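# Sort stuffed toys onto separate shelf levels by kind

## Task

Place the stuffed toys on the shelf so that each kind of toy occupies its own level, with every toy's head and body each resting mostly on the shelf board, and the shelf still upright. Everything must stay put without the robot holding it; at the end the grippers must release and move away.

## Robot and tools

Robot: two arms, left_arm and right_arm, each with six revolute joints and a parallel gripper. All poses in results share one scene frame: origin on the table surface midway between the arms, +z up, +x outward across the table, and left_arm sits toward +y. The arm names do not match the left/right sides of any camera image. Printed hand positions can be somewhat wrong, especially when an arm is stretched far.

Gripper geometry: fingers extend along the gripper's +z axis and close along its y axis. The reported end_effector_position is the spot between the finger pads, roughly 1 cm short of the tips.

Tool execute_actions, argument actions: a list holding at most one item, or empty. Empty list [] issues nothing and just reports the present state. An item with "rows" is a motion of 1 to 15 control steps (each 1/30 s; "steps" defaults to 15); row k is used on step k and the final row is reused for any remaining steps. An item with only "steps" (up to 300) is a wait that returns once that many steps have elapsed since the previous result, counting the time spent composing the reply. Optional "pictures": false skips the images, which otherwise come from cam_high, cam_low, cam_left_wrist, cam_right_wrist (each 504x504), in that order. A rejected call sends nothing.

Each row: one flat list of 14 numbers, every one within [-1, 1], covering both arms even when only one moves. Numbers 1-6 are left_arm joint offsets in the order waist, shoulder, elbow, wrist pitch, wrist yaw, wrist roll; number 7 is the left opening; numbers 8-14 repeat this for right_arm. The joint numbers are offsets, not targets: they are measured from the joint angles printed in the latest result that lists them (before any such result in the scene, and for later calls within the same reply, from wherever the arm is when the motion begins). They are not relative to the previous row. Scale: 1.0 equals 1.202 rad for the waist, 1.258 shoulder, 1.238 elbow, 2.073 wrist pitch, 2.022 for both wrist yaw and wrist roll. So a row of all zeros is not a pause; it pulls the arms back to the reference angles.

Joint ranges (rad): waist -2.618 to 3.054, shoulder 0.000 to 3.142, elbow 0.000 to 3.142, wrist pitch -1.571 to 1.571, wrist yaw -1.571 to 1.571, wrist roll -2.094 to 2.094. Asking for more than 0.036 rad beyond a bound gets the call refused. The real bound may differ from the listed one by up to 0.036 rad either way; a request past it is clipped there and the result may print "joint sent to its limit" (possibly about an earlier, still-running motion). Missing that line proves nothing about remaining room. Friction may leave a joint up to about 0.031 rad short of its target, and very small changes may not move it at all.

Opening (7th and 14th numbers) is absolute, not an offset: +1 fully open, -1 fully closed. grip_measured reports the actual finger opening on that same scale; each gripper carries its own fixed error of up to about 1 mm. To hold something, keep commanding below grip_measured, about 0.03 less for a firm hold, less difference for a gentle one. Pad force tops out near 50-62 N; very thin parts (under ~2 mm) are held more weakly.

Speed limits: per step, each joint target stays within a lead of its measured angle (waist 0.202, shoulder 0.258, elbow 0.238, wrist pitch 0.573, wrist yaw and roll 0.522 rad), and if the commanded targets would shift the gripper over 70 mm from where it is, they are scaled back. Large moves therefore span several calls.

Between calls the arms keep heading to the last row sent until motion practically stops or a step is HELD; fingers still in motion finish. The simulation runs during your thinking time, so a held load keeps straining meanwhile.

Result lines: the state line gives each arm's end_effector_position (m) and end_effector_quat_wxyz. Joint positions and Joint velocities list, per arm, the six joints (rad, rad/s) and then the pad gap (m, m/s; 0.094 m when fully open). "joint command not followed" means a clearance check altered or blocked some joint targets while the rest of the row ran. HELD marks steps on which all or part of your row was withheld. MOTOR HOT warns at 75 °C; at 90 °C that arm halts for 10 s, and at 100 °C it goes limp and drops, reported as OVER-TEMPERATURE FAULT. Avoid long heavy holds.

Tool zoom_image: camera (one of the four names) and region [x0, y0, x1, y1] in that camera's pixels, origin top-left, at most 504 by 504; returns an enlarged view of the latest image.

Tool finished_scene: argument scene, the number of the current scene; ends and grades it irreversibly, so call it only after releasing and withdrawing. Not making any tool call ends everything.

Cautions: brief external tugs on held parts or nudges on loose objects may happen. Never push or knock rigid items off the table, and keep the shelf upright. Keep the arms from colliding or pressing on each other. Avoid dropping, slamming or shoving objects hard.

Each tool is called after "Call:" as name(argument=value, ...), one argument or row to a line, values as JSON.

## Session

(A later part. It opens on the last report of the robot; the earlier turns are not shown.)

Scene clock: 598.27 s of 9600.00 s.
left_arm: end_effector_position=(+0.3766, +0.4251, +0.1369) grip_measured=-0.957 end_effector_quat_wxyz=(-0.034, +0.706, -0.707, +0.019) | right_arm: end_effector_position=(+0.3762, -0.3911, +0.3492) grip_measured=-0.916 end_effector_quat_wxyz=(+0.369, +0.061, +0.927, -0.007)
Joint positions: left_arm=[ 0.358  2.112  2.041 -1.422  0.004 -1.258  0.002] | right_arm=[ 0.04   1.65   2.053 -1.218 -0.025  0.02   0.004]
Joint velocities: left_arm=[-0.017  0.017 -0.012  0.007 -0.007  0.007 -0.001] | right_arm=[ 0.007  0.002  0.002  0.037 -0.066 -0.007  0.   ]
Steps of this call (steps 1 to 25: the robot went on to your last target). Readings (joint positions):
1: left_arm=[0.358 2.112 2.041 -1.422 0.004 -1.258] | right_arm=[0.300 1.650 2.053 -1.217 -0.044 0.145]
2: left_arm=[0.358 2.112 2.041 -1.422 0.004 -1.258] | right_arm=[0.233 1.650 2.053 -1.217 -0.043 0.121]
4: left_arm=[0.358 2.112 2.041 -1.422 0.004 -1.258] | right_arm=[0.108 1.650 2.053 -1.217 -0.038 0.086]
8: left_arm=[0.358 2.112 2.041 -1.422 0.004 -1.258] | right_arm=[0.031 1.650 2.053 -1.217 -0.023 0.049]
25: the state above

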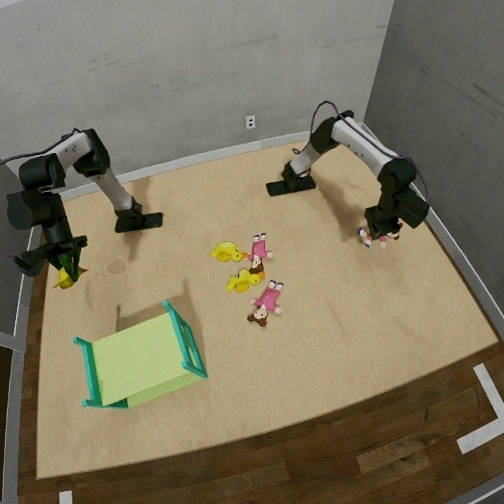

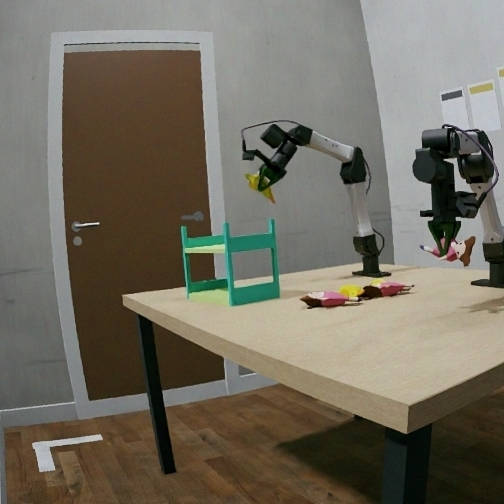

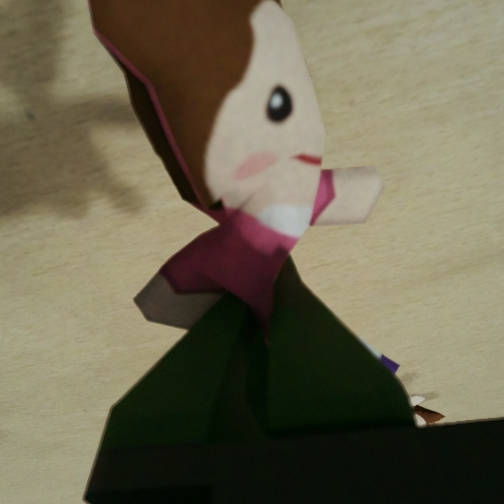

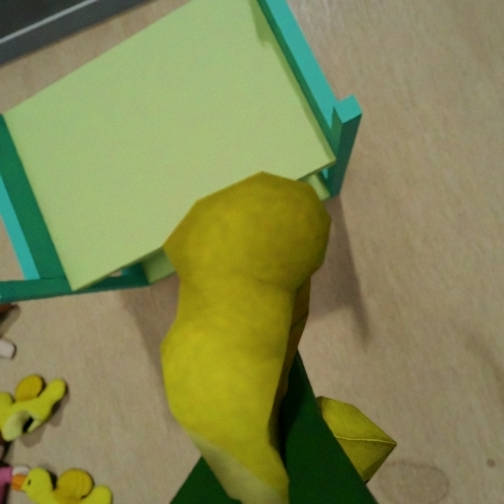

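Call:
execute_actions(
  actions=[
    {"rows":[[0,0,0,0,0,0,-1,0.05,0.05,0,0.05,0,0,-1],[0,0,0,0,0,0,-1,0.1,0.1,0,0.1,0,0,-1],[0,0,0,0,0,0,-1,0.14,0.15,0,0.15,0,0,-1],[0,0,0,0,0,0,-1,0.14,0.2,0.01,0.18,0,0,-1],[0,0,0,0,0,0,-1,0.14,0.25,0.02,0.2,0,0,-1],[0,0,0,0,0,0,-1,0.14,0.3,0.02,0.225,0,0,-1]],"steps":15},
  ],
  pictures=false,
)

Call:
execute_actions(
  actions=[
    {"steps":15},
  ],
)

Scene clock: 613.13 s of 9600.00 s.
left_arm: end_effector_position=(+0.3766, +0.4251, +0.1369) grip_measured=-0.957 end_effector_quat_wxyz=(-0.034, +0.706, -0.707, +0.019) | right_arm: end_effector_position=(+0.5242, -0.3185, +0.2081) grip_measured=-0.916 end_effector_quat_wxyz=(+0.347, -0.014, +0.938, +0.020)
Joint positions: left_arm=[ 0.358  2.112  2.041 -1.422  0.004 -1.258  0.002] | right_arm=[ 0.204  2.088  2.053 -0.827 -0.02   0.02   0.004]
Joint velocities: left_arm=[-0.007  0.002 -0.012 -0.022 -0.037 -0.007  0.   ] | right_arm=[ 0.012  0.037 -0.007  0.227 -0.037 -0.007 -0.   ]
Steps of this call (steps 1 to 15: the robot went on to your last target; steps 16 to 90: nothing new was sent; then 11.37 s passed at rest; steps 91 to 105: all 15 steps of this action). Readings (joint positions):
91: left_arm=[0.358 2.112 2.041 -1.422 0.004 -1.258] | right_arm=[0.045 1.654 2.053 -1.213 -0.023 0.020]
92: left_arm=[0.358 2.112 2.041 -1.422 0.004 -1.258] | right_arm=[0.061 1.664 2.053 -1.193 -0.019 0.020]
94: left_arm=[0.358 2.112 2.041 -1.422 0.004 -1.258] | right_arm=[0.113 1.706 2.053 -1.125 -0.017 0.020]
98: left_arm=[0.358 2.112 2.041 -1.422 0.004 -1.258] | right_arm=[0.177 1.864 2.053 -0.984 -0.019 0.020]
105: the state above

Scene clock: 613.63 s of 9600.00 s.
left_arm: end_effector_position=(+0.3766, +0.4251, +0.1369) grip_measured=-0.957 end_effector_quat_wxyz=(-0.034, +0.706, -0.707, +0.019) | right_arm: end_effector_position=(+0.5285, -0.3183, +0.2409) grip_measured=-0.916 end_effector_quat_wxyz=(+0.392, -0.014, +0.920, +0.021)
Joint positions: left_arm=[ 0.358  2.112  2.041 -1.422  0.004 -1.258  0.002] | right_arm=[ 0.204  2.043  2.053 -0.775 -0.02   0.02   0.004]
Joint velocities: left_arm=[ 0.012  0.007 -0.012  0.022 -0.007  0.022 -0.001] | right_arm=[-0.002  0.017 -0.017 -0.037 -0.051 -0.037 -0.   ]
Steps of this call (steps 1 to 15: the robot went on to your last target). Readings (joint positions):
1: left_arm=[0.358 2.112 2.041 -1.422 0.004 -1.258] | right_arm=[0.204 2.086 2.053 -0.821 -0.020 0.020]
2: left_arm=[0.358 2.112 2.041 -1.422 0.004 -1.258] | right_arm=[0.204 2.080 2.053 -0.814 -0.020 0.020]
4: left_arm=[0.358 2.112 2.041 -1.422 0.004 -1.258] | right_arm=[0.204 2.064 2.053 -0.800 -0.020 0.020]
8: left_arm=[0.358 2.112 2.041 -1.422 0.004 -1.258] | right_arm=[0.204 2.044 2.053 -0.780 -0.020 0.020]
15: the state above

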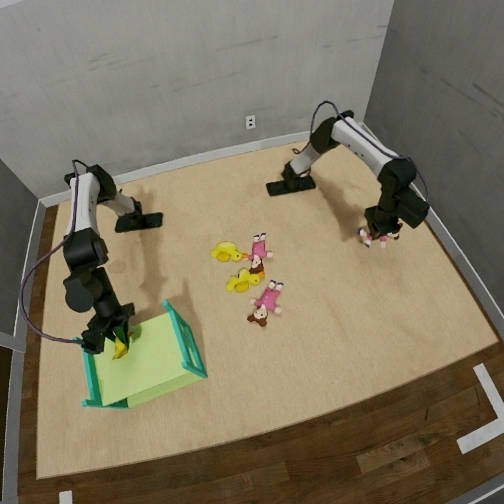

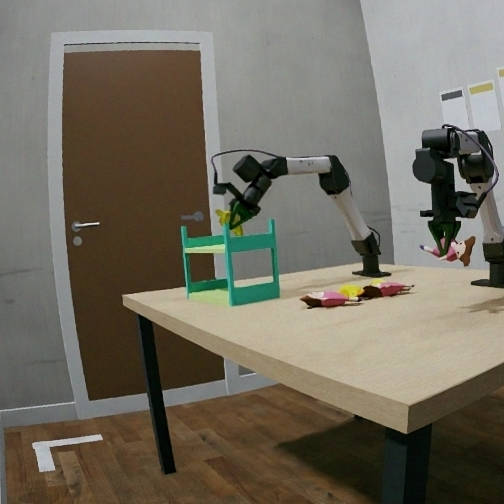

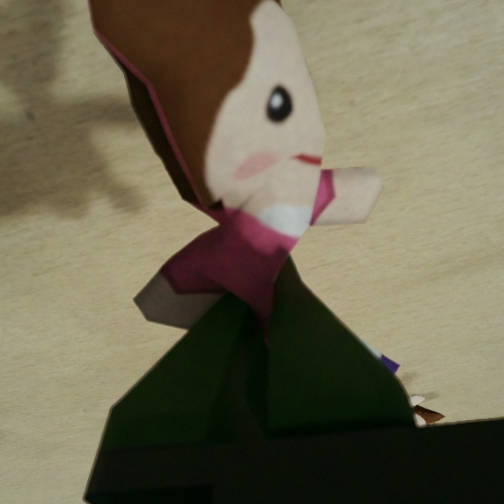

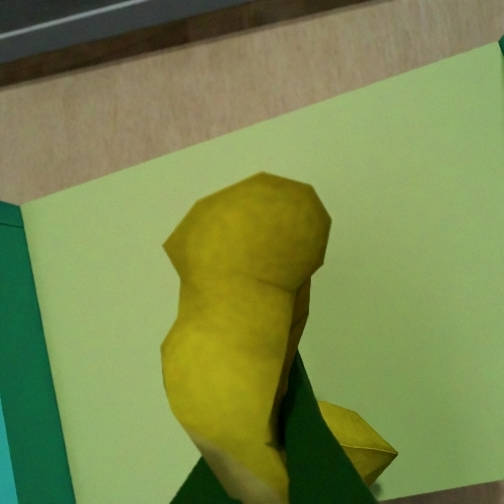

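Call:
execute_actions(
  actions=[
    {"rows":[[0,0,0,0,0,0,-1,0,0.03,0.04,0,0,0,-1],[0,0,0,0,0,0,-1,0,0.06,0.08,0,0,0,-1],[0,0,0,0,0,0,-1,0,0.09,0.095,0,0,0,-1],[0,0,0,0,0,0,-1,0,0.125,0.095,0.01,0,0,-1]],"steps":15},
  ],
)

Scene clock: 624.97 s of 9600.00 s.
left_arm: end_effector_position=(+0.3766, +0.4251, +0.1369) grip_measured=-0.957 end_effector_quat_wxyz=(-0.034, +0.706, -0.707, +0.019) | right_arm: end_effector_position=(+0.5646, -0.3156, +0.2018) grip_measured=-0.916 end_effector_quat_wxyz=(+0.384, -0.015, +0.923, +0.023)
Joint positions: left_arm=[ 0.358  2.112  2.041 -1.422  0.004 -1.258  0.002] | right_arm=[ 0.205  2.202  2.153 -0.732 -0.024  0.02   0.004]
Joint velocities: left_arm=[ 0.002  0.012  0.017 -0.037  0.022  0.022 -0.   ] | right_arm=[-0.007  0.002  0.007 -0.022  0.007 -0.051 -0.002]
Steps of this call (steps 1 to 15: the robot went on to your last target; steps 16 to 90: nothing new was sent; then 7.83 s passed at rest; steps 91 to 105: all 15 steps of this action). Readings (joint positions):
91: left_arm=[0.358 2.112 2.041 -1.422 0.004 -1.258] | right_arm=[0.204 2.046 2.057 -0.777 -0.020 0.020]
92: left_arm=[0.358 2.112 2.041 -1.422 0.004 -1.258] | right_arm=[0.204 2.058 2.075 -0.785 -0.020 0.020]
94: left_arm=[0.358 2.112 2.041 -1.422 0.004 -1.258] | right_arm=[0.204 2.104 2.129 -0.780 -0.020 0.020]
98: left_arm=[0.358 2.112 2.041 -1.422 0.004 -1.258] | right_arm=[0.204 2.185 2.153 -0.751 -0.020 0.020]
105: the state above

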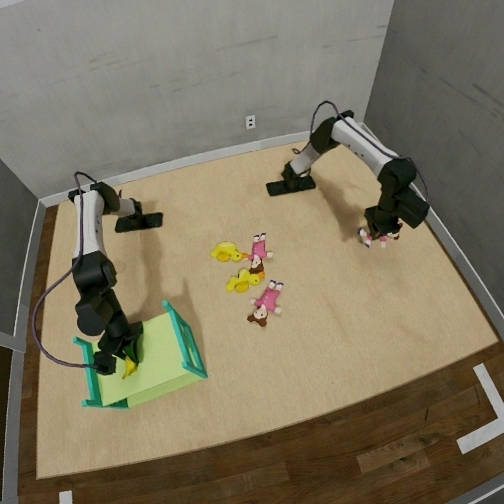

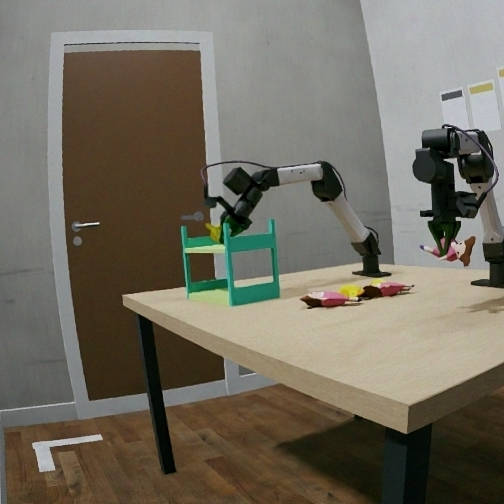

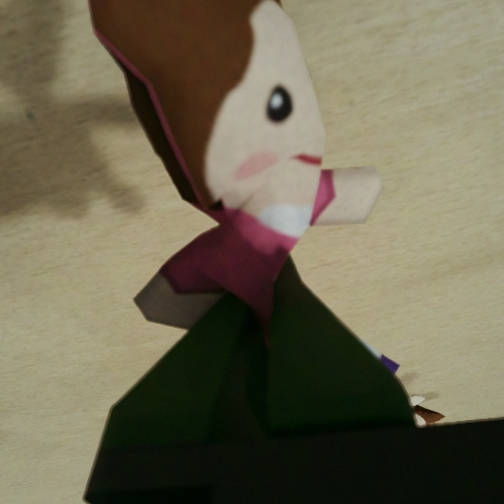

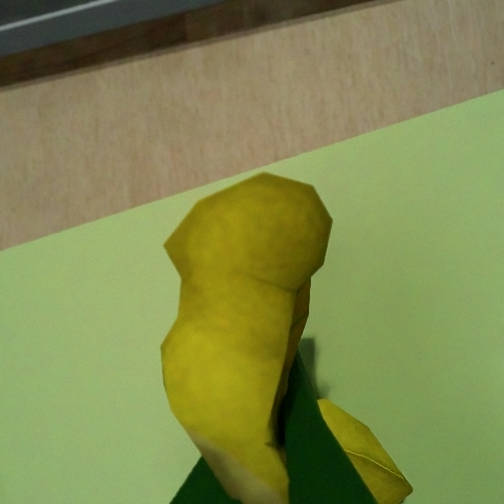

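Call:
execute_actions(
  actions=[
    {"rows":[[0,0,0,0,0,0,-1,0,0,0,0,0,0,1],[0,0,0,0,0,0,-1,0,0,0,0,0,0,1],[0,0,0,0,0,0,-1,0,0,0,0,0,0,1],[0,0,0,0,0,0,-1,0,0,0,0,0,0,1],[0,0,0,0,0,0,-1,0,0,0,0,0,0,1],[0,0,0,0,0,0,-1,0,-0.08,0,0,0,0,1],[0,0,0,0,0,0,-1,0,-0.16,0,0,0,0,1],[0,0,0,0,0,0,-1,0,-0.3,-0.05,-0.1,0,0,1]],"steps":15},
  ],
  pictures=false,
)

Call:
execute_actions(
  actions=[
    {"rows":[[0,0,0,0,0,0,-1,0,-0.15,0,-0.1,0,0,1],[0,0,0,0,0,0,-1,0.1,-0.2,-0.05,-0.2,0,0,1],[0,0,0,0,0,0,-1,0.3,-0.2,-0.1,-0.25,0,0,1],[0,0,0,0,0,0,-1,0.5,-0.15,-0.15,-0.25,0,0,1],[0,0,0,0,0,0,-1,0.7,-0.05,-0.2,-0.2,0,0,1]],"steps":15},
  ],
  pictures=false,
)

Call:
execute_actions(
  actions=[
    {"steps":20},
  ],
)

Scene clock: 638.43 s of 9600.00 s.
left_arm: end_effector_position=(+0.3766, +0.4251, +0.1369) grip_measured=-0.957 end_effector_quat_wxyz=(-0.034, +0.706, -0.707, +0.019) | right_arm: end_effector_position=(+0.4904, -0.3186, +0.3241) grip_measured=+1.000 end_effector_quat_wxyz=(+0.438, -0.016, +0.898, +0.025)
Joint positions: left_arm=[ 0.358  2.112  2.041 -1.422  0.004 -1.258  0.002] | right_arm=[ 0.205  1.893  2.109 -0.879 -0.025  0.02   0.094]
Joint velocities: left_arm=[-0.007 -0.017 -0.007 -0.037  0.007 -0.037 -0.   ] | right_arm=[ 0.007 -1.214 -0.012 -0.256  0.007 -0.007  0.   ]
Steps of this call (steps 1 to 15: the robot went on to your last target; steps 16 to 90: nothing new was sent; then 9.97 s passed at rest; steps 91 to 105: all 15 steps of this action). Readings (joint positions):
91: left_arm=[0.358 2.112 2.041 -1.422 0.004 -1.258] | right_arm=[0.205 2.202 2.153 -0.731 -0.025 0.020]
92: left_arm=[0.358 2.112 2.041 -1.422 0.004 -1.258] | right_arm=[0.205 2.202 2.153 -0.730 -0.025 0.020]
94: left_arm=[0.358 2.112 2.041 -1.422 0.004 -1.258] | right_arm=[0.205 2.202 2.153 -0.729 -0.025 0.020]
98: left_arm=[0.358 2.112 2.041 -1.422 0.004 -1.258] | right_arm=[0.205 2.164 2.140 -0.750 -0.025 0.020]
105: the state above

Scene clock: 638.93 s of 9600.00 s.
left_arm: end_effector_position=(+0.3766, +0.4251, +0.1369) grip_measured=-0.957 end_effector_quat_wxyz=(-0.034, +0.706, -0.707, +0.019) | right_arm: end_effector_position=(+0.3612, -0.1543, +0.2458) grip_measured=+1.000 end_effector_quat_wxyz=(+0.248, -0.206, +0.944, +0.067)
Joint positions: left_arm=[ 0.358  2.112  2.041 -1.422  0.004 -1.258  0.002] | right_arm=[ 0.606  1.799  1.918 -1.171 -0.018  0.02   0.094]
Joint velocities: left_arm=[ 0.007  0.002 -0.017 -0.007 -0.037 -0.007  0.   ] | right_arm=[ 1.258  0.466 -0.457 -0.476  0.051 -0.066  0.   ]
Steps of this call (steps 1 to 15: all 15 steps of this action). Readings (joint positions):
1: left_arm=[0.358 2.112 2.041 -1.422 0.004 -1.258] | right_arm=[0.205 1.848 2.109 -0.893 -0.025 0.020]
2: left_arm=[0.358 2.112 2.041 -1.422 0.004 -1.258] | right_arm=[0.210 1.806 2.109 -0.926 -0.023 0.020]
4: left_arm=[0.358 2.112 2.041 -1.422 0.004 -1.258] | right_arm=[0.251 1.728 2.095 -0.998 -0.018 0.020]
8: left_arm=[0.358 2.112 2.041 -1.422 0.004 -1.258] | right_arm=[0.369 1.694 2.046 -1.058 -0.019 0.020]
15: the state above

Scene clock: 639.60 s of 9600.00 s.
left_arm: end_effector_position=(+0.3766, +0.4251, +0.1369) grip_measured=-0.957 end_effector_quat_wxyz=(-0.034, +0.706, -0.707, +0.019) | right_arm: end_effector_position=(+0.2215, -0.0219, +0.1971) grip_measured=+1.000 end_effector_quat_wxyz=(+0.129, -0.419, +0.895, +0.082)
Joint positions: left_arm=[ 0.358  2.112  2.041 -1.422  0.004 -1.258  0.002] | right_arm=[ 1.052  1.853  1.871 -1.283 -0.034  0.02   0.094]
Joint velocities: left_arm=[-0.007  0.002 -0.012  0.066  0.022  0.051 -0.   ] | right_arm=[-0.002 -0.012 -0.027  0.037 -0.022 -0.066  0.   ]
Steps of this call (steps 1 to 20: the robot went on to your last target). Readings (joint positions):
1: left_arm=[0.358 2.112 2.041 -1.422 0.004 -1.258] | right_arm=[0.654 1.815 1.904 -1.187 -0.018 0.020]
2: left_arm=[0.358 2.112 2.041 -1.422 0.004 -1.258] | right_arm=[0.704 1.829 1.892 -1.202 -0.017 0.020]
4: left_arm=[0.358 2.112 2.041 -1.422 0.004 -1.258] | right_arm=[0.816 1.848 1.877 -1.226 -0.017 0.020]
8: left_arm=[0.358 2.112 2.041 -1.422 0.004 -1.258] | right_arm=[1.034 1.854 1.871 -1.253 -0.025 0.020]
20: the state above

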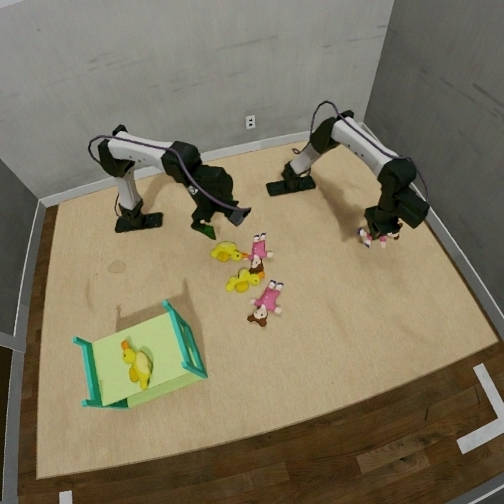

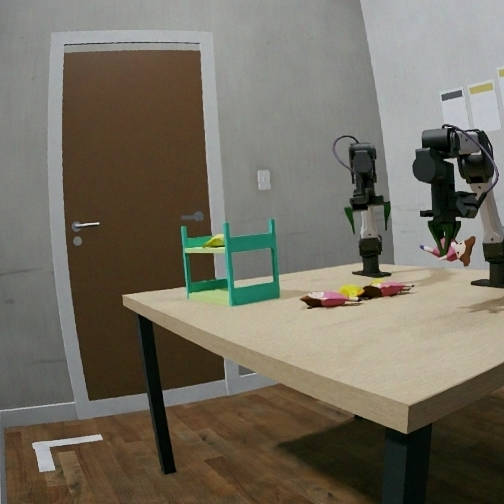

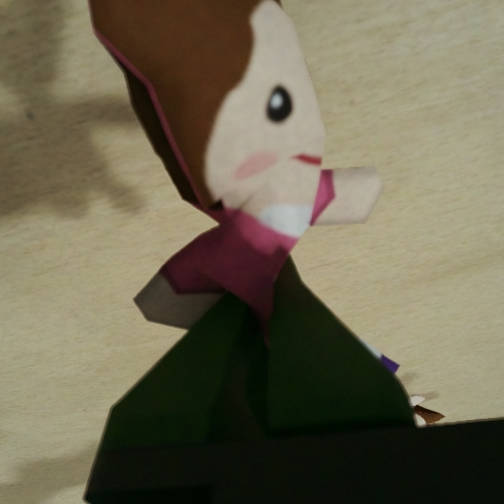

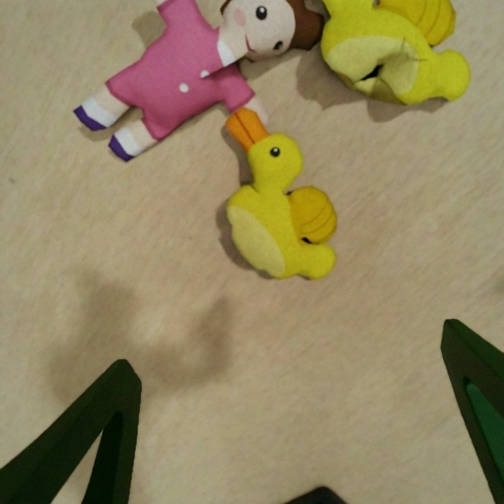

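Call:
execute_actions(
  actions=[
    {"rows":[[0,0,0,0,0,0,-1,-0.01,0.08,-0.03,0,0,0,1],[0,0,0,0,0,0,-1,-0.01,0.15,-0.06,0.03,0,0,1],[0,0,0,0,0,0,-1,-0.01,0.2,-0.1,0.06,0,0,1],[0,0,0,0,0,0,-1,-0.01,0.23,-0.14,0.09,0,0,1],[0,0,0,0,0,0,-1,-0.01,0.26,-0.17,0.12,0,0,1]],"steps":15},
  ],
)

Scene clock: 649.23 s of 9600.00 s.
left_arm: end_effector_position=(+0.3766, +0.4251, +0.1369) grip_measured=-0.957 end_effector_quat_wxyz=(-0.034, +0.706, -0.707, +0.019) | right_arm: end_effector_position=(+0.2263, -0.0121, +0.0272) grip_measured=+1.000 end_effector_quat_wxyz=(+0.009, -0.426, +0.904, +0.022)
Joint positions: left_arm=[ 0.358  2.112  2.041 -1.422  0.004 -1.258  0.002] | right_arm=[ 1.059  2.167  1.691 -1.06  -0.031  0.018  0.094]
Joint velocities: left_arm=[ 0.002  0.002  0.017 -0.007 -0.007  0.022 -0.   ] | right_arm=[-0.12   0.085 -0.105  0.183 -0.037 -0.007  0.   ]
Steps of this call (steps 1 to 15: the robot went on to your last target; steps 16 to 90: nothing new was sent; then 6.13 s passed at rest; steps 91 to 105: all 15 steps of this action). Readings (joint positions):
91: left_arm=[0.358 2.112 2.041 -1.422 0.004 -1.258] | right_arm=[1.052 1.860 1.871 -1.285 -0.034 0.020]
92: left_arm=[0.358 2.112 2.041 -1.422 0.004 -1.258] | right_arm=[1.052 1.874 1.871 -1.282 -0.034 0.020]
94: left_arm=[0.358 2.112 2.041 -1.422 0.004 -1.258] | right_arm=[1.052 1.924 1.854 -1.251 -0.034 0.020]
98: left_arm=[0.358 2.112 2.041 -1.422 0.004 -1.258] | right_arm=[1.052 2.064 1.764 -1.163 -0.034 0.020]
105: the state above

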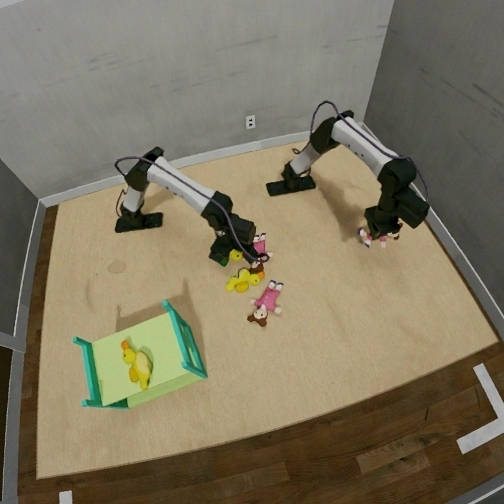

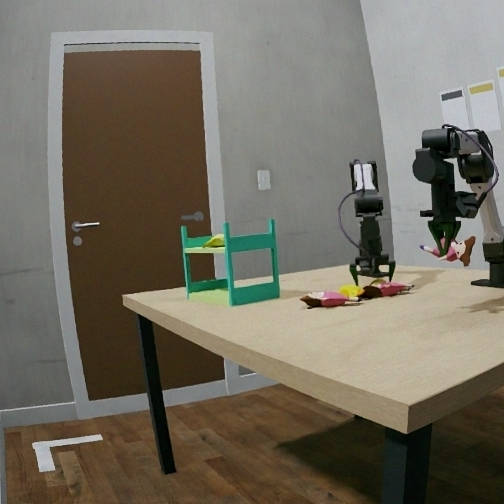

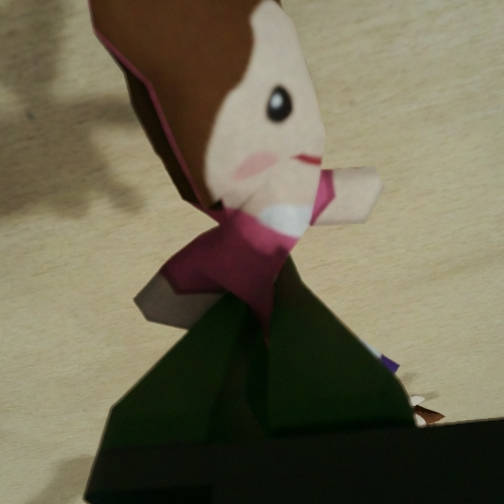

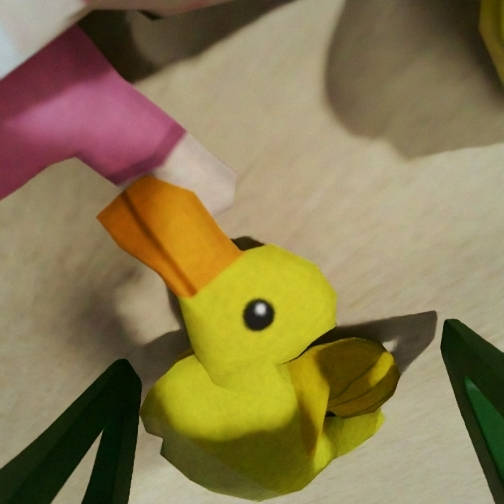

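Call:
execute_actions(
  actions=[
    {"rows":[[0,0,0,0,0,0,-1,0,0,-0.03,0.01,0,0,1],[0,0,0,0,0,0,-1,0,0,-0.045,0.02,0,0,1],[0,0,0,0,0,0,-1,0,0,-0.045,0.02,0,0,1],[0,0,0,0,0,0,-1,0,0,-0.045,0.02,0,0,1],[0,0,0,0,0,0,-1,0,0,-0.045,0.02,0,0,0.5],[0,0,0,0,0,0,-1,0,0,-0.045,0.02,0,0,0.1],[0,0,0,0,0,0,-1,0,0,-0.045,0.02,0,0,-0.4],[0,0,0,0,0,0,-1,0,0,-0.045,0.02,0,0,-1]],"steps":15},
  ],
  pictures=false,
)

Call:
execute_actions(
  actions=[
    {"steps":30},
  ],
  pictures=false,
)

Call:
execute_actions(
  actions=[
    {"rows":[[0,0,0,0,0,0,-1,0,-0.02,0.02,-0.02,0,0,-1],[0,0,0,0,0,0,-1,0,-0.04,0.04,-0.04,0,0,-1],[0,0,0,0,0,0,-1,0,-0.07,0.07,-0.06,0,0,-1],[0,0,0,0,0,0,-1,0,-0.1,0.1,-0.08,0,0,-1],[0,0,0,0,0,0,-1,0,-0.15,0.14,-0.1,0,0,-1],[0,0,0,0,0,0,-1,0,-0.2,0.18,-0.12,0,0,-1],[0,0,0,0,0,0,-1,0,-0.25,0.22,-0.12,0,0,-1],[0,0,0,0,0,0,-1,0,-0.32,0.27,-0.12,0,0,-1],[0,0,0,0,0,0,-1,0,-0.4,0.33,-0.12,0,0,-1]],"steps":15},
  ],
)

Scene clock: 665.57 s of 9600.00 s.
left_arm: end_effector_position=(+0.3766, +0.4251, +0.1369) grip_measured=-0.957 end_effector_quat_wxyz=(-0.034, +0.706, -0.707, +0.019) | right_arm: end_effector_position=(+0.2324, -0.0157, +0.0217) grip_measured=-0.908 end_effector_quat_wxyz=(+0.017, -0.422, +0.906, +0.016)
Joint positions: left_arm=[ 0.358  2.112  2.041 -1.422  0.004 -1.258  0.002] | right_arm=[ 1.05   2.167  1.668 -1.027 -0.014  0.018  0.004]
Joint velocities: left_arm=[ 0.012 -0.002  0.002  0.007 -0.051  0.022  0.   ] | right_arm=[-0.012  0.002  0.002 -0.051 -0.051 -0.007 -0.   ]
Steps of this call (steps 1 to 30: the robot went on to your last target; steps 31 to 90: nothing new was sent; then 12.83 s passed at rest; steps 91 to 105: all 15 steps of this action). Readings (joint positions):
91: left_arm=[0.358 2.112 2.041 -1.422 0.004 -1.258] | right_arm=[1.049 2.172 1.681 -1.048 -0.031 0.018]
92: left_arm=[0.358 2.112 2.041 -1.422 0.004 -1.258] | right_arm=[1.049 2.172 1.678 -1.046 -0.031 0.018]
94: left_arm=[0.358 2.112 2.041 -1.422 0.004 -1.258] | right_arm=[1.050 2.169 1.672 -1.040 -0.030 0.018]
98: left_arm=[0.358 2.112 2.041 -1.422 0.004 -1.258] | right_arm=[1.050 2.168 1.668 -1.033 -0.015 0.018]
105: the state above

Scene clock: 666.57 s of 9600.00 s.
left_arm: end_effector_position=(+0.3766, +0.4251, +0.1369) grip_measured=-0.957 end_effector_quat_wxyz=(-0.034, +0.706, -0.707, +0.019) | right_arm: end_effector_position=(+0.2324, -0.0157, +0.0217) grip_measured=-0.908 end_effector_quat_wxyz=(+0.017, -0.422, +0.906, +0.016)
Joint positions: left_arm=[ 0.358  2.112  2.041 -1.422  0.004 -1.258  0.002] | right_arm=[ 1.05   2.167  1.668 -1.027 -0.014  0.018  0.004]
Joint velocities: left_arm=[-0.002  0.012 -0.007 -0.022  0.11  -0.037  0.   ] | right_arm=[-0.017  0.007 -0.012  0.007 -0.007  0.022  0.   ]
Steps of this call (steps 1 to 15: the robot went on to your last target; steps 16 to 30: nothing new was sent). Readings (joint positions):
1: left_arm=[0.358 2.112 2.041 -1.422 0.004 -1.258] | right_arm=[1.050 2.167 1.668 -1.027 -0.014 0.018]
2: left_arm=[0.358 2.112 2.041 -1.422 0.004 -1.258] | right_arm=[1.050 2.167 1.668 -1.027 -0.014 0.018]
4: left_arm=[0.358 2.112 2.041 -1.422 0.004 -1.258] | right_arm=[1.050 2.167 1.668 -1.027 -0.014 0.018]
8: left_arm=[0.358 2.112 2.041 -1.422 0.004 -1.258] | right_arm=[1.050 2.167 1.668 -1.027 -0.014 0.018]
30: the state above
All arms were judged still, so your last target was given up. Only a new action makes them travel on or press farther. Fingers that are still opening or closing keep moving.

Scene clock: 667.07 s of 9600.00 s.
left_arm: end_effector_position=(+0.3766, +0.4251, +0.1369) grip_measured=-0.957 end_effector_quat_wxyz=(-0.034, +0.706, -0.707, +0.019) | right_arm: end_effector_position=(+0.2469, +0.0018, +0.2277) grip_measured=-0.908 end_effector_quat_wxyz=(+0.207, -0.411, +0.881, +0.108)
Joint positions: left_arm=[ 0.358  2.112  2.041 -1.422  0.004 -1.258  0.002] | right_arm=[ 1.05   1.859  1.942 -1.182 -0.012  0.018  0.004]
Joint velocities: left_arm=[-0.007  0.007  0.002 -0.007 -0.007  0.066 -0.001] | right_arm=[ 0.002 -0.93   0.535 -0.198 -0.037  0.007 -0.001]
Steps of this call (steps 1 to 15: all 15 steps of this action). Readings (joint positions):
1: left_arm=[0.358 2.112 2.041 -1.422 0.004 -1.258] | right_arm=[1.050 2.165 1.668 -1.029 -0.013 0.018]
2: left_arm=[0.358 2.112 2.041 -1.422 0.004 -1.258] | right_arm=[1.050 2.162 1.672 -1.037 -0.012 0.018]
4: left_arm=[0.358 2.112 2.041 -1.422 0.004 -1.258] | right_arm=[1.050 2.149 1.697 -1.082 -0.012 0.018]
8: left_arm=[0.358 2.112 2.041 -1.422 0.004 -1.258] | right_arm=[1.050 2.062 1.776 -1.147 -0.012 0.018]
15: the state above

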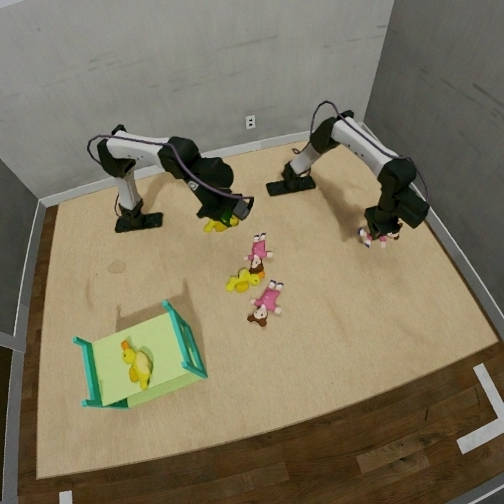

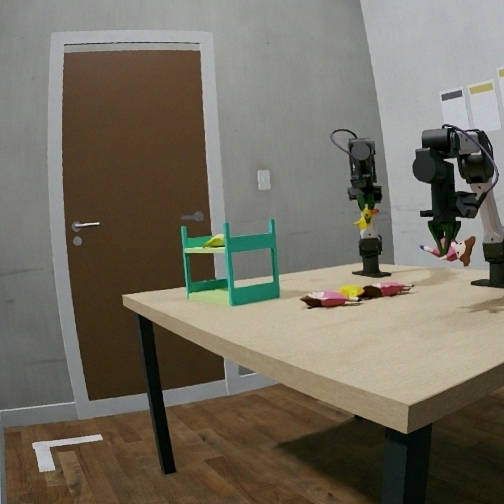

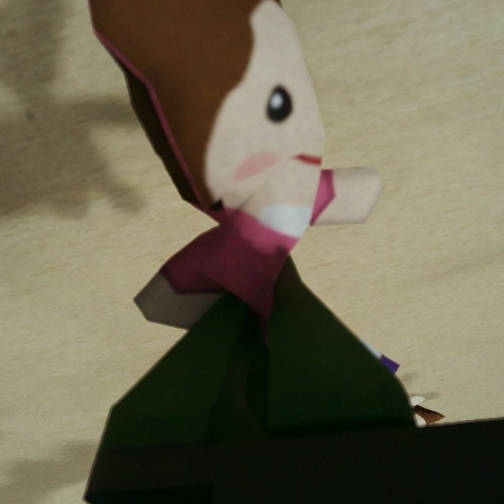

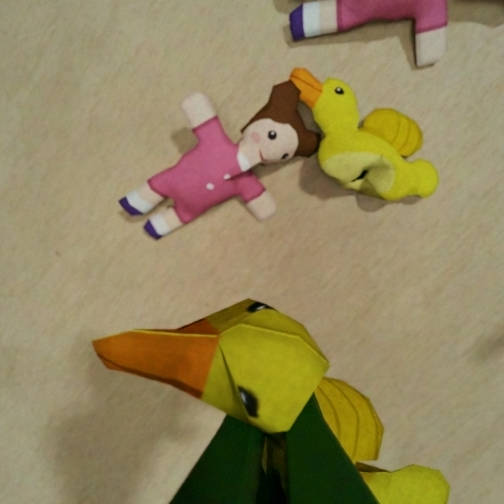

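Call:
execute_actions(
  actions=[
    {"rows":[[0,0,0,0,0,0,-1,-0.05,-0.06,0.05,0,0,0,-1],[0,0,0,0,0,0,-1,-0.15,-0.12,0.09,0,0,0,-1],[0,0,0,0,0,0,-1,-0.25,-0.16,0.09,0,0,0,-1],[0,0,0,0,0,0,-1,-0.35,-0.16,0.09,0,0,0,-1],[0,0,0,0,0,0,-1,-0.45,-0.16,0.09,0,0,0,-1],[0,0,0,0,0,0,-1,-0.57,-0.16,0.09,0,0,0,-1]],"steps":15},
  ],
  pictures=false,
)

Call:
execute_actions(
  actions=[
    {"steps":15},
  ],
  pictures=false,
)

Call:
execute_actions(
  actions=[
    {"rows":[[0,0,0,0,0,0,-1,0,0.05,0,0.04,0,0,-1],[0,0,0,0,0,0,-1,0,0.1,0,0.08,0,0,-1],[0,0,0,0,0,0,-1,0,0.15,0,0.12,0,0,-1],[0,0,0,0,0,0,-1,0,0.2,0,0.15,0,0,-1],[0,0,0,0,0,0,-1,0,0.25,0,0.18,0,0,-1],[0,0,0,0,0,0,-1,0,0.31,0,0.2,0,0,-1]],"steps":15},
  ],
)

Scene clock: 681.30 s of 9600.00 s.
left_arm: end_effector_position=(+0.3766, +0.4251, +0.1369) grip_measured=-0.957 end_effector_quat_wxyz=(-0.034, +0.706, -0.707, +0.019) | right_arm: end_effector_position=(+0.3846, -0.2689, +0.3391) grip_measured=-0.908 end_effector_quat_wxyz=(+0.361, -0.076, +0.929, +0.037)
Joint positions: left_arm=[ 0.358  2.112  2.041 -1.422  0.004 -1.258  0.002] | right_arm=[ 0.343  1.689  2.059 -1.197 -0.001  0.018  0.004]
Joint velocities: left_arm=[-0.002 -0.007 -0.007  0.007  0.022  0.007 -0.001] | right_arm=[-0.076 -0.017  0.002 -0.051  0.081  0.037  0.   ]
Steps of this call (steps 1 to 30: the robot went on to your last target; steps 31 to 90: nothing new was sent; then 10.73 s passed at rest; steps 91 to 105: all 15 steps of this action). Readings (joint positions):
91: left_arm=[0.358 2.112 2.041 -1.422 0.004 -1.258] | right_arm=[1.045 1.668 2.070 -1.271 -0.014 0.018]
92: left_arm=[0.358 2.112 2.041 -1.422 0.004 -1.258] | right_arm=[1.023 1.674 2.069 -1.258 -0.023 0.018]
94: left_arm=[0.358 2.112 2.041 -1.422 0.004 -1.258] | right_arm=[0.924 1.688 2.063 -1.235 -0.030 0.018]
98: left_arm=[0.358 2.112 2.041 -1.422 0.004 -1.258] | right_arm=[0.669 1.690 2.059 -1.211 -0.026 0.018]
105: the state above

Scene clock: 681.80 s of 9600.00 s.
left_arm: end_effector_position=(+0.3766, +0.4251, +0.1369) grip_measured=-0.957 end_effector_quat_wxyz=(-0.034, +0.706, -0.707, +0.019) | right_arm: end_effector_position=(+0.3817, -0.2639, +0.3425) grip_measured=-0.908 end_effector_quat_wxyz=(+0.365, -0.082, +0.927, +0.040)
Joint positions: left_arm=[ 0.358  2.112  2.041 -1.422  0.004 -1.258  0.002] | right_arm=[ 0.355  1.681  2.059 -1.197 -0.002  0.018  0.004]
Joint velocities: left_arm=[-0.002 -0.007 -0.012 -0.051 -0.022 -0.066  0.001] | right_arm=[-0.002  0.007 -0.002 -0.022 -0.037  0.022  0.   ]
Steps of this call (steps 1 to 15: the robot went on to your last target). Readings (joint positions):
1: left_arm=[0.358 2.112 2.041 -1.422 0.004 -1.258] | right_arm=[0.343 1.688 2.059 -1.197 -0.001 0.018]
2: left_arm=[0.358 2.112 2.041 -1.422 0.004 -1.258] | right_arm=[0.347 1.687 2.059 -1.197 -0.001 0.018]
4: left_arm=[0.358 2.112 2.041 -1.422 0.004 -1.258] | right_arm=[0.354 1.684 2.059 -1.197 -0.001 0.018]
8: left_arm=[0.358 2.112 2.041 -1.422 0.004 -1.258] | right_arm=[0.355 1.681 2.059 -1.197 -0.002 0.018]
15: the state above

Scene clock: 682.30 s of 9600.00 s.
left_arm: end_effector_position=(+0.3766, +0.4251, +0.1369) grip_measured=-0.957 end_effector_quat_wxyz=(-0.034, +0.706, -0.707, +0.019) | right_arm: end_effector_position=(+0.5138, -0.2354, +0.2145) grip_measured=-0.911 end_effector_quat_wxyz=(+0.350, -0.080, +0.932, +0.050)
Joint positions: left_arm=[ 0.358  2.112  2.041 -1.422  0.004 -1.258  0.002] | right_arm=[ 0.354  2.081  2.061 -0.829 -0.023  0.029  0.004]
Joint velocities: left_arm=[-0.002  0.002  0.017  0.081  0.037 -0.095 -0.001] | right_arm=[-0.017  0.012  0.012  0.198  0.168 -0.051 -0.   ]
Steps of this call (steps 1 to 15: all 15 steps of this action). Readings (joint positions):
1: left_arm=[0.358 2.112 2.041 -1.422 0.004 -1.258] | right_arm=[0.355 1.684 2.059 -1.194 -0.002 0.018]
2: left_arm=[0.358 2.112 2.041 -1.422 0.004 -1.258] | right_arm=[0.355 1.695 2.059 -1.177 -0.002 0.018]
4: left_arm=[0.358 2.112 2.041 -1.422 0.004 -1.258] | right_arm=[0.355 1.742 2.059 -1.112 -0.002 0.018]
8: left_arm=[0.358 2.112 2.041 -1.422 0.004 -1.258] | right_arm=[0.355 1.909 2.059 -0.986 -0.002 0.018]
15: the state above

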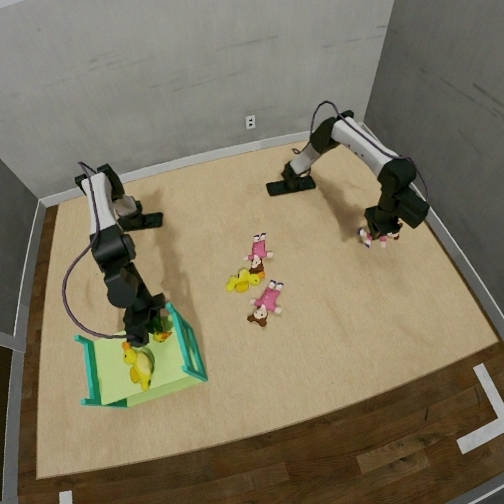

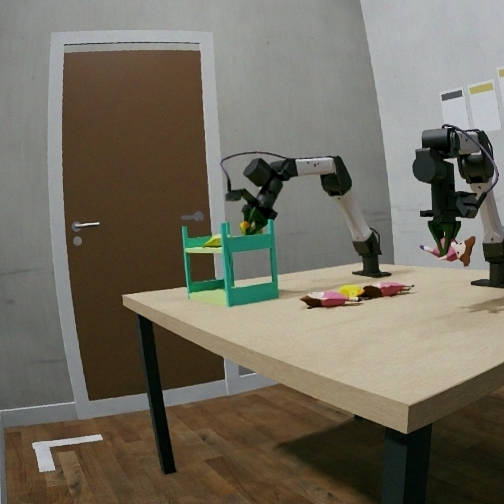

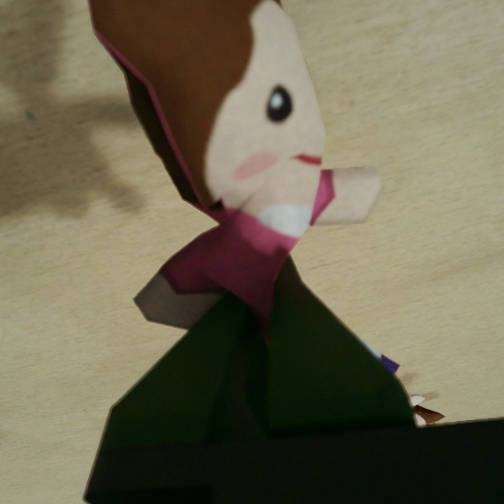

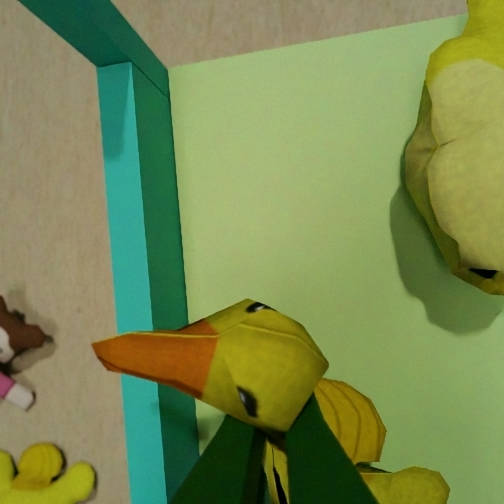

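Call:
execute_actions(
  actions=[
    {"rows":[[0,0,0,0,0,0,-1,-0.03,-0.03,0.03,0,0,0,-1],[0,0,0,0,0,0,-1,-0.06,-0.02,0.06,0,0,0,-1],[0,0,0,0,0,0,-1,-0.06,0.02,0.09,0,0,0,-1],[0,0,0,0,0,0,-1,-0.06,0.06,0.1,0,0,0,-1],[0,0,0,0,0,0,-1,-0.06,0.095,0.1,0.04,0,0,-1]],"steps":15},
  ],
)

Scene clock: 691.13 s of 9600.00 s.
left_arm: end_effector_position=(+0.3766, +0.4251, +0.1369) grip_measured=-0.957 end_effector_quat_wxyz=(-0.034, +0.706, -0.707, +0.019) | right_arm: end_effector_position=(+0.5573, -0.2706, +0.2044) grip_measured=-0.911 end_effector_quat_wxyz=(+0.378, -0.046, +0.924, +0.040)
Joint positions: left_arm=[ 0.358  2.112  2.041 -1.422  0.004 -1.258  0.002] | right_arm=[ 0.281  2.2    2.169 -0.761 -0.025  0.029  0.004]
Joint velocities: left_arm=[ 0.012  0.002  0.002  0.037 -0.037  0.007  0.   ] | right_arm=[-0.012 -0.027  0.007 -0.022  0.051  0.022  0.   ]
Steps of this call (steps 1 to 30: the robot went on to your last target; steps 31 to 90: nothing new was sent; then 5.33 s passed at rest; steps 91 to 105: all 15 steps of this action). Readings (joint positions):
91: left_arm=[0.358 2.112 2.041 -1.422 0.004 -1.258] | right_arm=[0.352 2.080 2.061 -0.810 -0.015 0.029]
92: left_arm=[0.358 2.112 2.041 -1.422 0.004 -1.258] | right_arm=[0.346 2.080 2.067 -0.818 -0.018 0.029]
94: left_arm=[0.358 2.112 2.041 -1.422 0.004 -1.258] | right_arm=[0.323 2.098 2.112 -0.838 -0.020 0.029]
98: left_arm=[0.358 2.112 2.041 -1.422 0.004 -1.258] | right_arm=[0.280 2.162 2.169 -0.775 -0.020 0.029]
105: the state above

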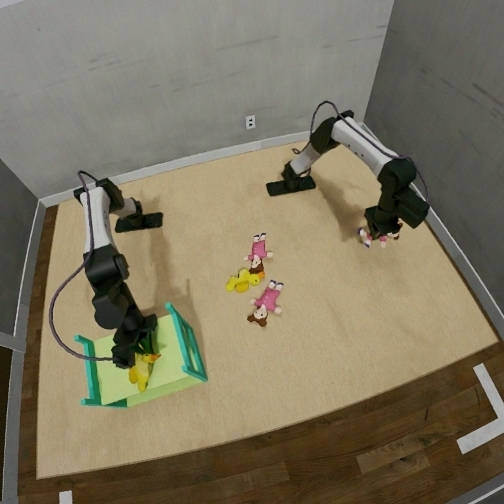

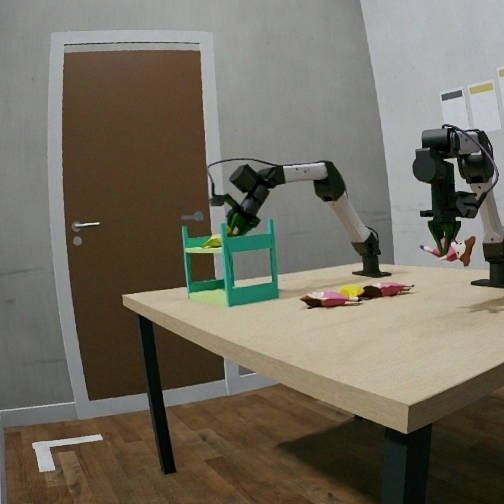

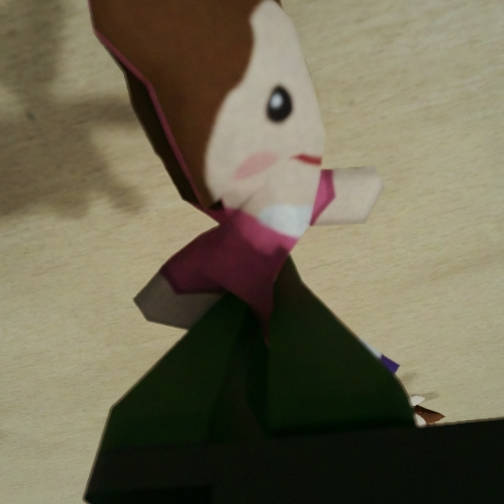

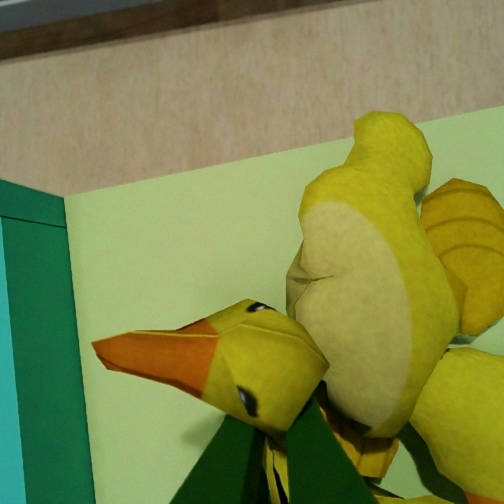

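Call:
execute_actions(
  actions=[
    {"rows":[[0,0,0,0,0,0,-1,0.02,0,0,0,0,0,0.2],[0,0,0,0,0,0,-1,0.02,0,0,0,0,0,0.2],[0,0,0,0,0,0,-1,0.02,0,0,0,0,0,0.2],[0,0,0,0,0,0,-1,0.02,0,0,0,0,0,0.2],[0,0,0,0,0,0,-1,0.02,0,0,0,0,0,0.2],[0,0,0,0,0,0,-1,0.02,-0.08,0,0,0,0,0.2],[0,0,0,0,0,0,-1,0.02,-0.16,0,0,0,0,0.2],[0,0,0,0,0,0,-1,0.02,-0.3,-0.05,-0.1,0,0,1]],"steps":15},
  ],
  pictures=false,
)

Call:
execute_actions(
  actions=[
    {"rows":[[0,0,0,0,0,0,-1,0,-0.15,0,-0.1,0,0,1],[0,0,0,0,0,0,-1,0.1,-0.2,0,-0.2,0,0,1],[0,0,0,0,0,0,-1,0.25,-0.15,0,-0.25,0,0,1],[0,0,0,0,0,0,-1,0.4,-0.05,0,-0.25,0,0,1],[0,0,0,0,0,0,-1,0.5,0.1,-0.02,-0.2,0,0,1]],"steps":15},
  ],
  pictures=false,
)

Call:
execute_actions(
  actions=[
    {"steps":20},
  ],
)

Scene clock: 706.93 s of 9600.00 s.
left_arm: end_effector_position=(+0.3766, +0.4251, +0.1369) grip_measured=-0.957 end_effector_quat_wxyz=(-0.034, +0.706, -0.707, +0.019) | right_arm: end_effector_position=(+0.4813, -0.2709, +0.3270) grip_measured=+1.000 end_effector_quat_wxyz=(+0.433, -0.054, +0.899, +0.047)
Joint positions: left_arm=[ 0.358  2.112  2.041 -1.422  0.004 -1.258  0.002] | right_arm=[ 0.297  1.889  2.125 -0.907 -0.025  0.029  0.094]
Joint velocities: left_arm=[ 0.007 -0.007  0.002  0.051 -0.066 -0.007 -0.001] | right_arm=[ 0.002 -1.233 -0.002 -0.256  0.051  0.081  0.   ]
Steps of this call (steps 1 to 15: the robot went on to your last target; steps 16 to 90: nothing new was sent; then 12.30 s passed at rest; steps 91 to 105: all 15 steps of this action). Readings (joint positions):
91: left_arm=[0.358 2.112 2.041 -1.422 0.004 -1.258] | right_arm=[0.281 2.200 2.169 -0.760 -0.025 0.029]
92: left_arm=[0.358 2.112 2.041 -1.422 0.004 -1.258] | right_arm=[0.284 2.200 2.169 -0.760 -0.025 0.029]
94: left_arm=[0.358 2.112 2.041 -1.422 0.004 -1.258] | right_arm=[0.291 2.200 2.169 -0.760 -0.025 0.029]
98: left_arm=[0.358 2.112 2.041 -1.422 0.004 -1.258] | right_arm=[0.297 2.161 2.155 -0.779 -0.025 0.029]
105: the state above

Scene clock: 707.43 s of 9600.00 s.
left_arm: end_effector_position=(+0.3766, +0.4251, +0.1369) grip_measured=-0.957 end_effector_quat_wxyz=(-0.034, +0.706, -0.707, +0.019) | right_arm: end_effector_position=(+0.3795, -0.0995, +0.2441) grip_measured=+1.000 end_effector_quat_wxyz=(+0.252, -0.242, +0.934, +0.081)
Joint positions: left_arm=[ 0.358  2.112  2.041 -1.422  0.004 -1.258  0.002] | right_arm=[ 0.693  1.97   2.133 -1.198 -0.017  0.029  0.094]
Joint velocities: left_arm=[-0.002 -0.007  0.002 -0.037  0.037  0.022 -0.001] | right_arm=[ 1.116  0.691 -0.149 -0.359  0.066 -0.081  0.   ]
Steps of this call (steps 1 to 15: all 15 steps of this action). Readings (joint positions):
1: left_arm=[0.358 2.112 2.041 -1.422 0.004 -1.258] | right_arm=[0.297 1.845 2.125 -0.920 -0.025 0.029]
2: left_arm=[0.358 2.112 2.041 -1.422 0.004 -1.258] | right_arm=[0.303 1.804 2.125 -0.952 -0.023 0.029]
4: left_arm=[0.358 2.112 2.041 -1.422 0.004 -1.258] | right_arm=[0.348 1.739 2.128 -1.039 -0.016 0.029]
8: left_arm=[0.358 2.112 2.041 -1.422 0.004 -1.258] | right_arm=[0.473 1.766 2.140 -1.102 -0.018 0.029]
15: the state above

Scene clock: 708.10 s of 9600.00 s.
left_arm: end_effector_position=(+0.3766, +0.4251, +0.1369) grip_measured=-0.957 end_effector_quat_wxyz=(-0.034, +0.706, -0.707, +0.019) | right_arm: end_effector_position=(+0.3010, -0.0321, +0.1926) grip_measured=+1.000 end_effector_quat_wxyz=(+0.144, -0.347, +0.924, +0.075)
Joint positions: left_arm=[ 0.358  2.112  2.041 -1.422  0.004 -1.258  0.002] | right_arm=[ 0.904  2.037  2.103 -1.311 -0.031  0.029  0.094]
Joint velocities: left_arm=[-0.022  0.002 -0.007 -0.022  0.081  0.007 -0.001] | right_arm=[-0.002 -0.012 -0.012 -0.037 -0.007 -0.007  0.   ]
Steps of this call (steps 1 to 20: the robot went on to your last target). Readings (joint positions):
1: left_arm=[0.358 2.112 2.041 -1.422 0.004 -1.258] | right_arm=[0.736 1.992 2.127 -1.212 -0.017 0.029]
2: left_arm=[0.358 2.112 2.041 -1.422 0.004 -1.258] | right_arm=[0.781 2.011 2.121 -1.226 -0.017 0.029]
4: left_arm=[0.358 2.112 2.041 -1.422 0.004 -1.258] | right_arm=[0.866 2.035 2.109 -1.255 -0.020 0.029]
8: left_arm=[0.358 2.112 2.041 -1.422 0.004 -1.258] | right_arm=[0.930 2.040 2.103 -1.294 -0.031 0.029]
20: the state above

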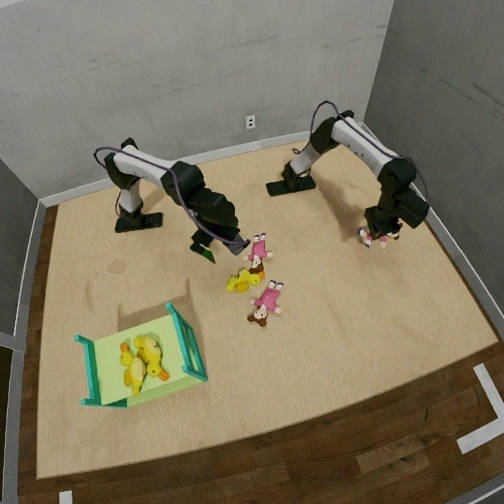

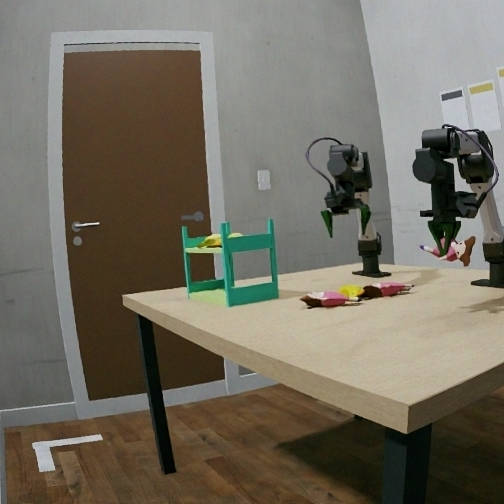

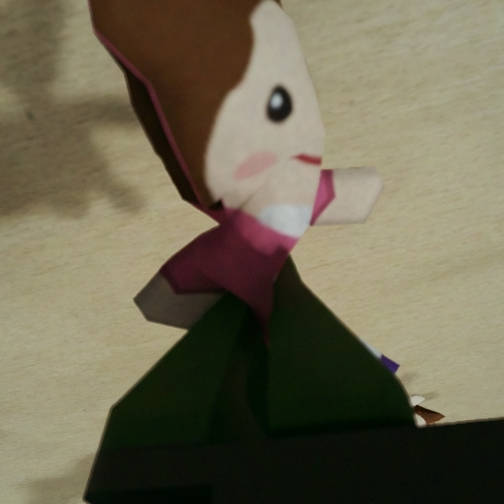

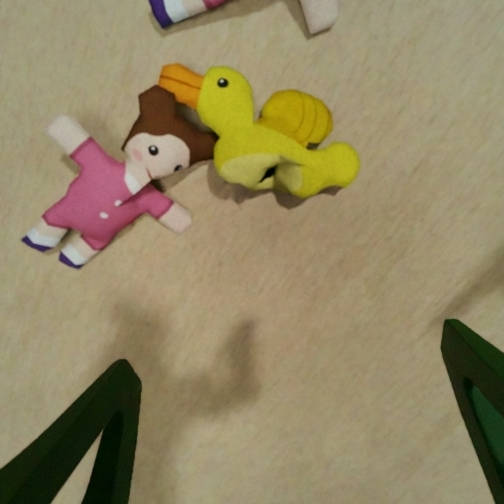

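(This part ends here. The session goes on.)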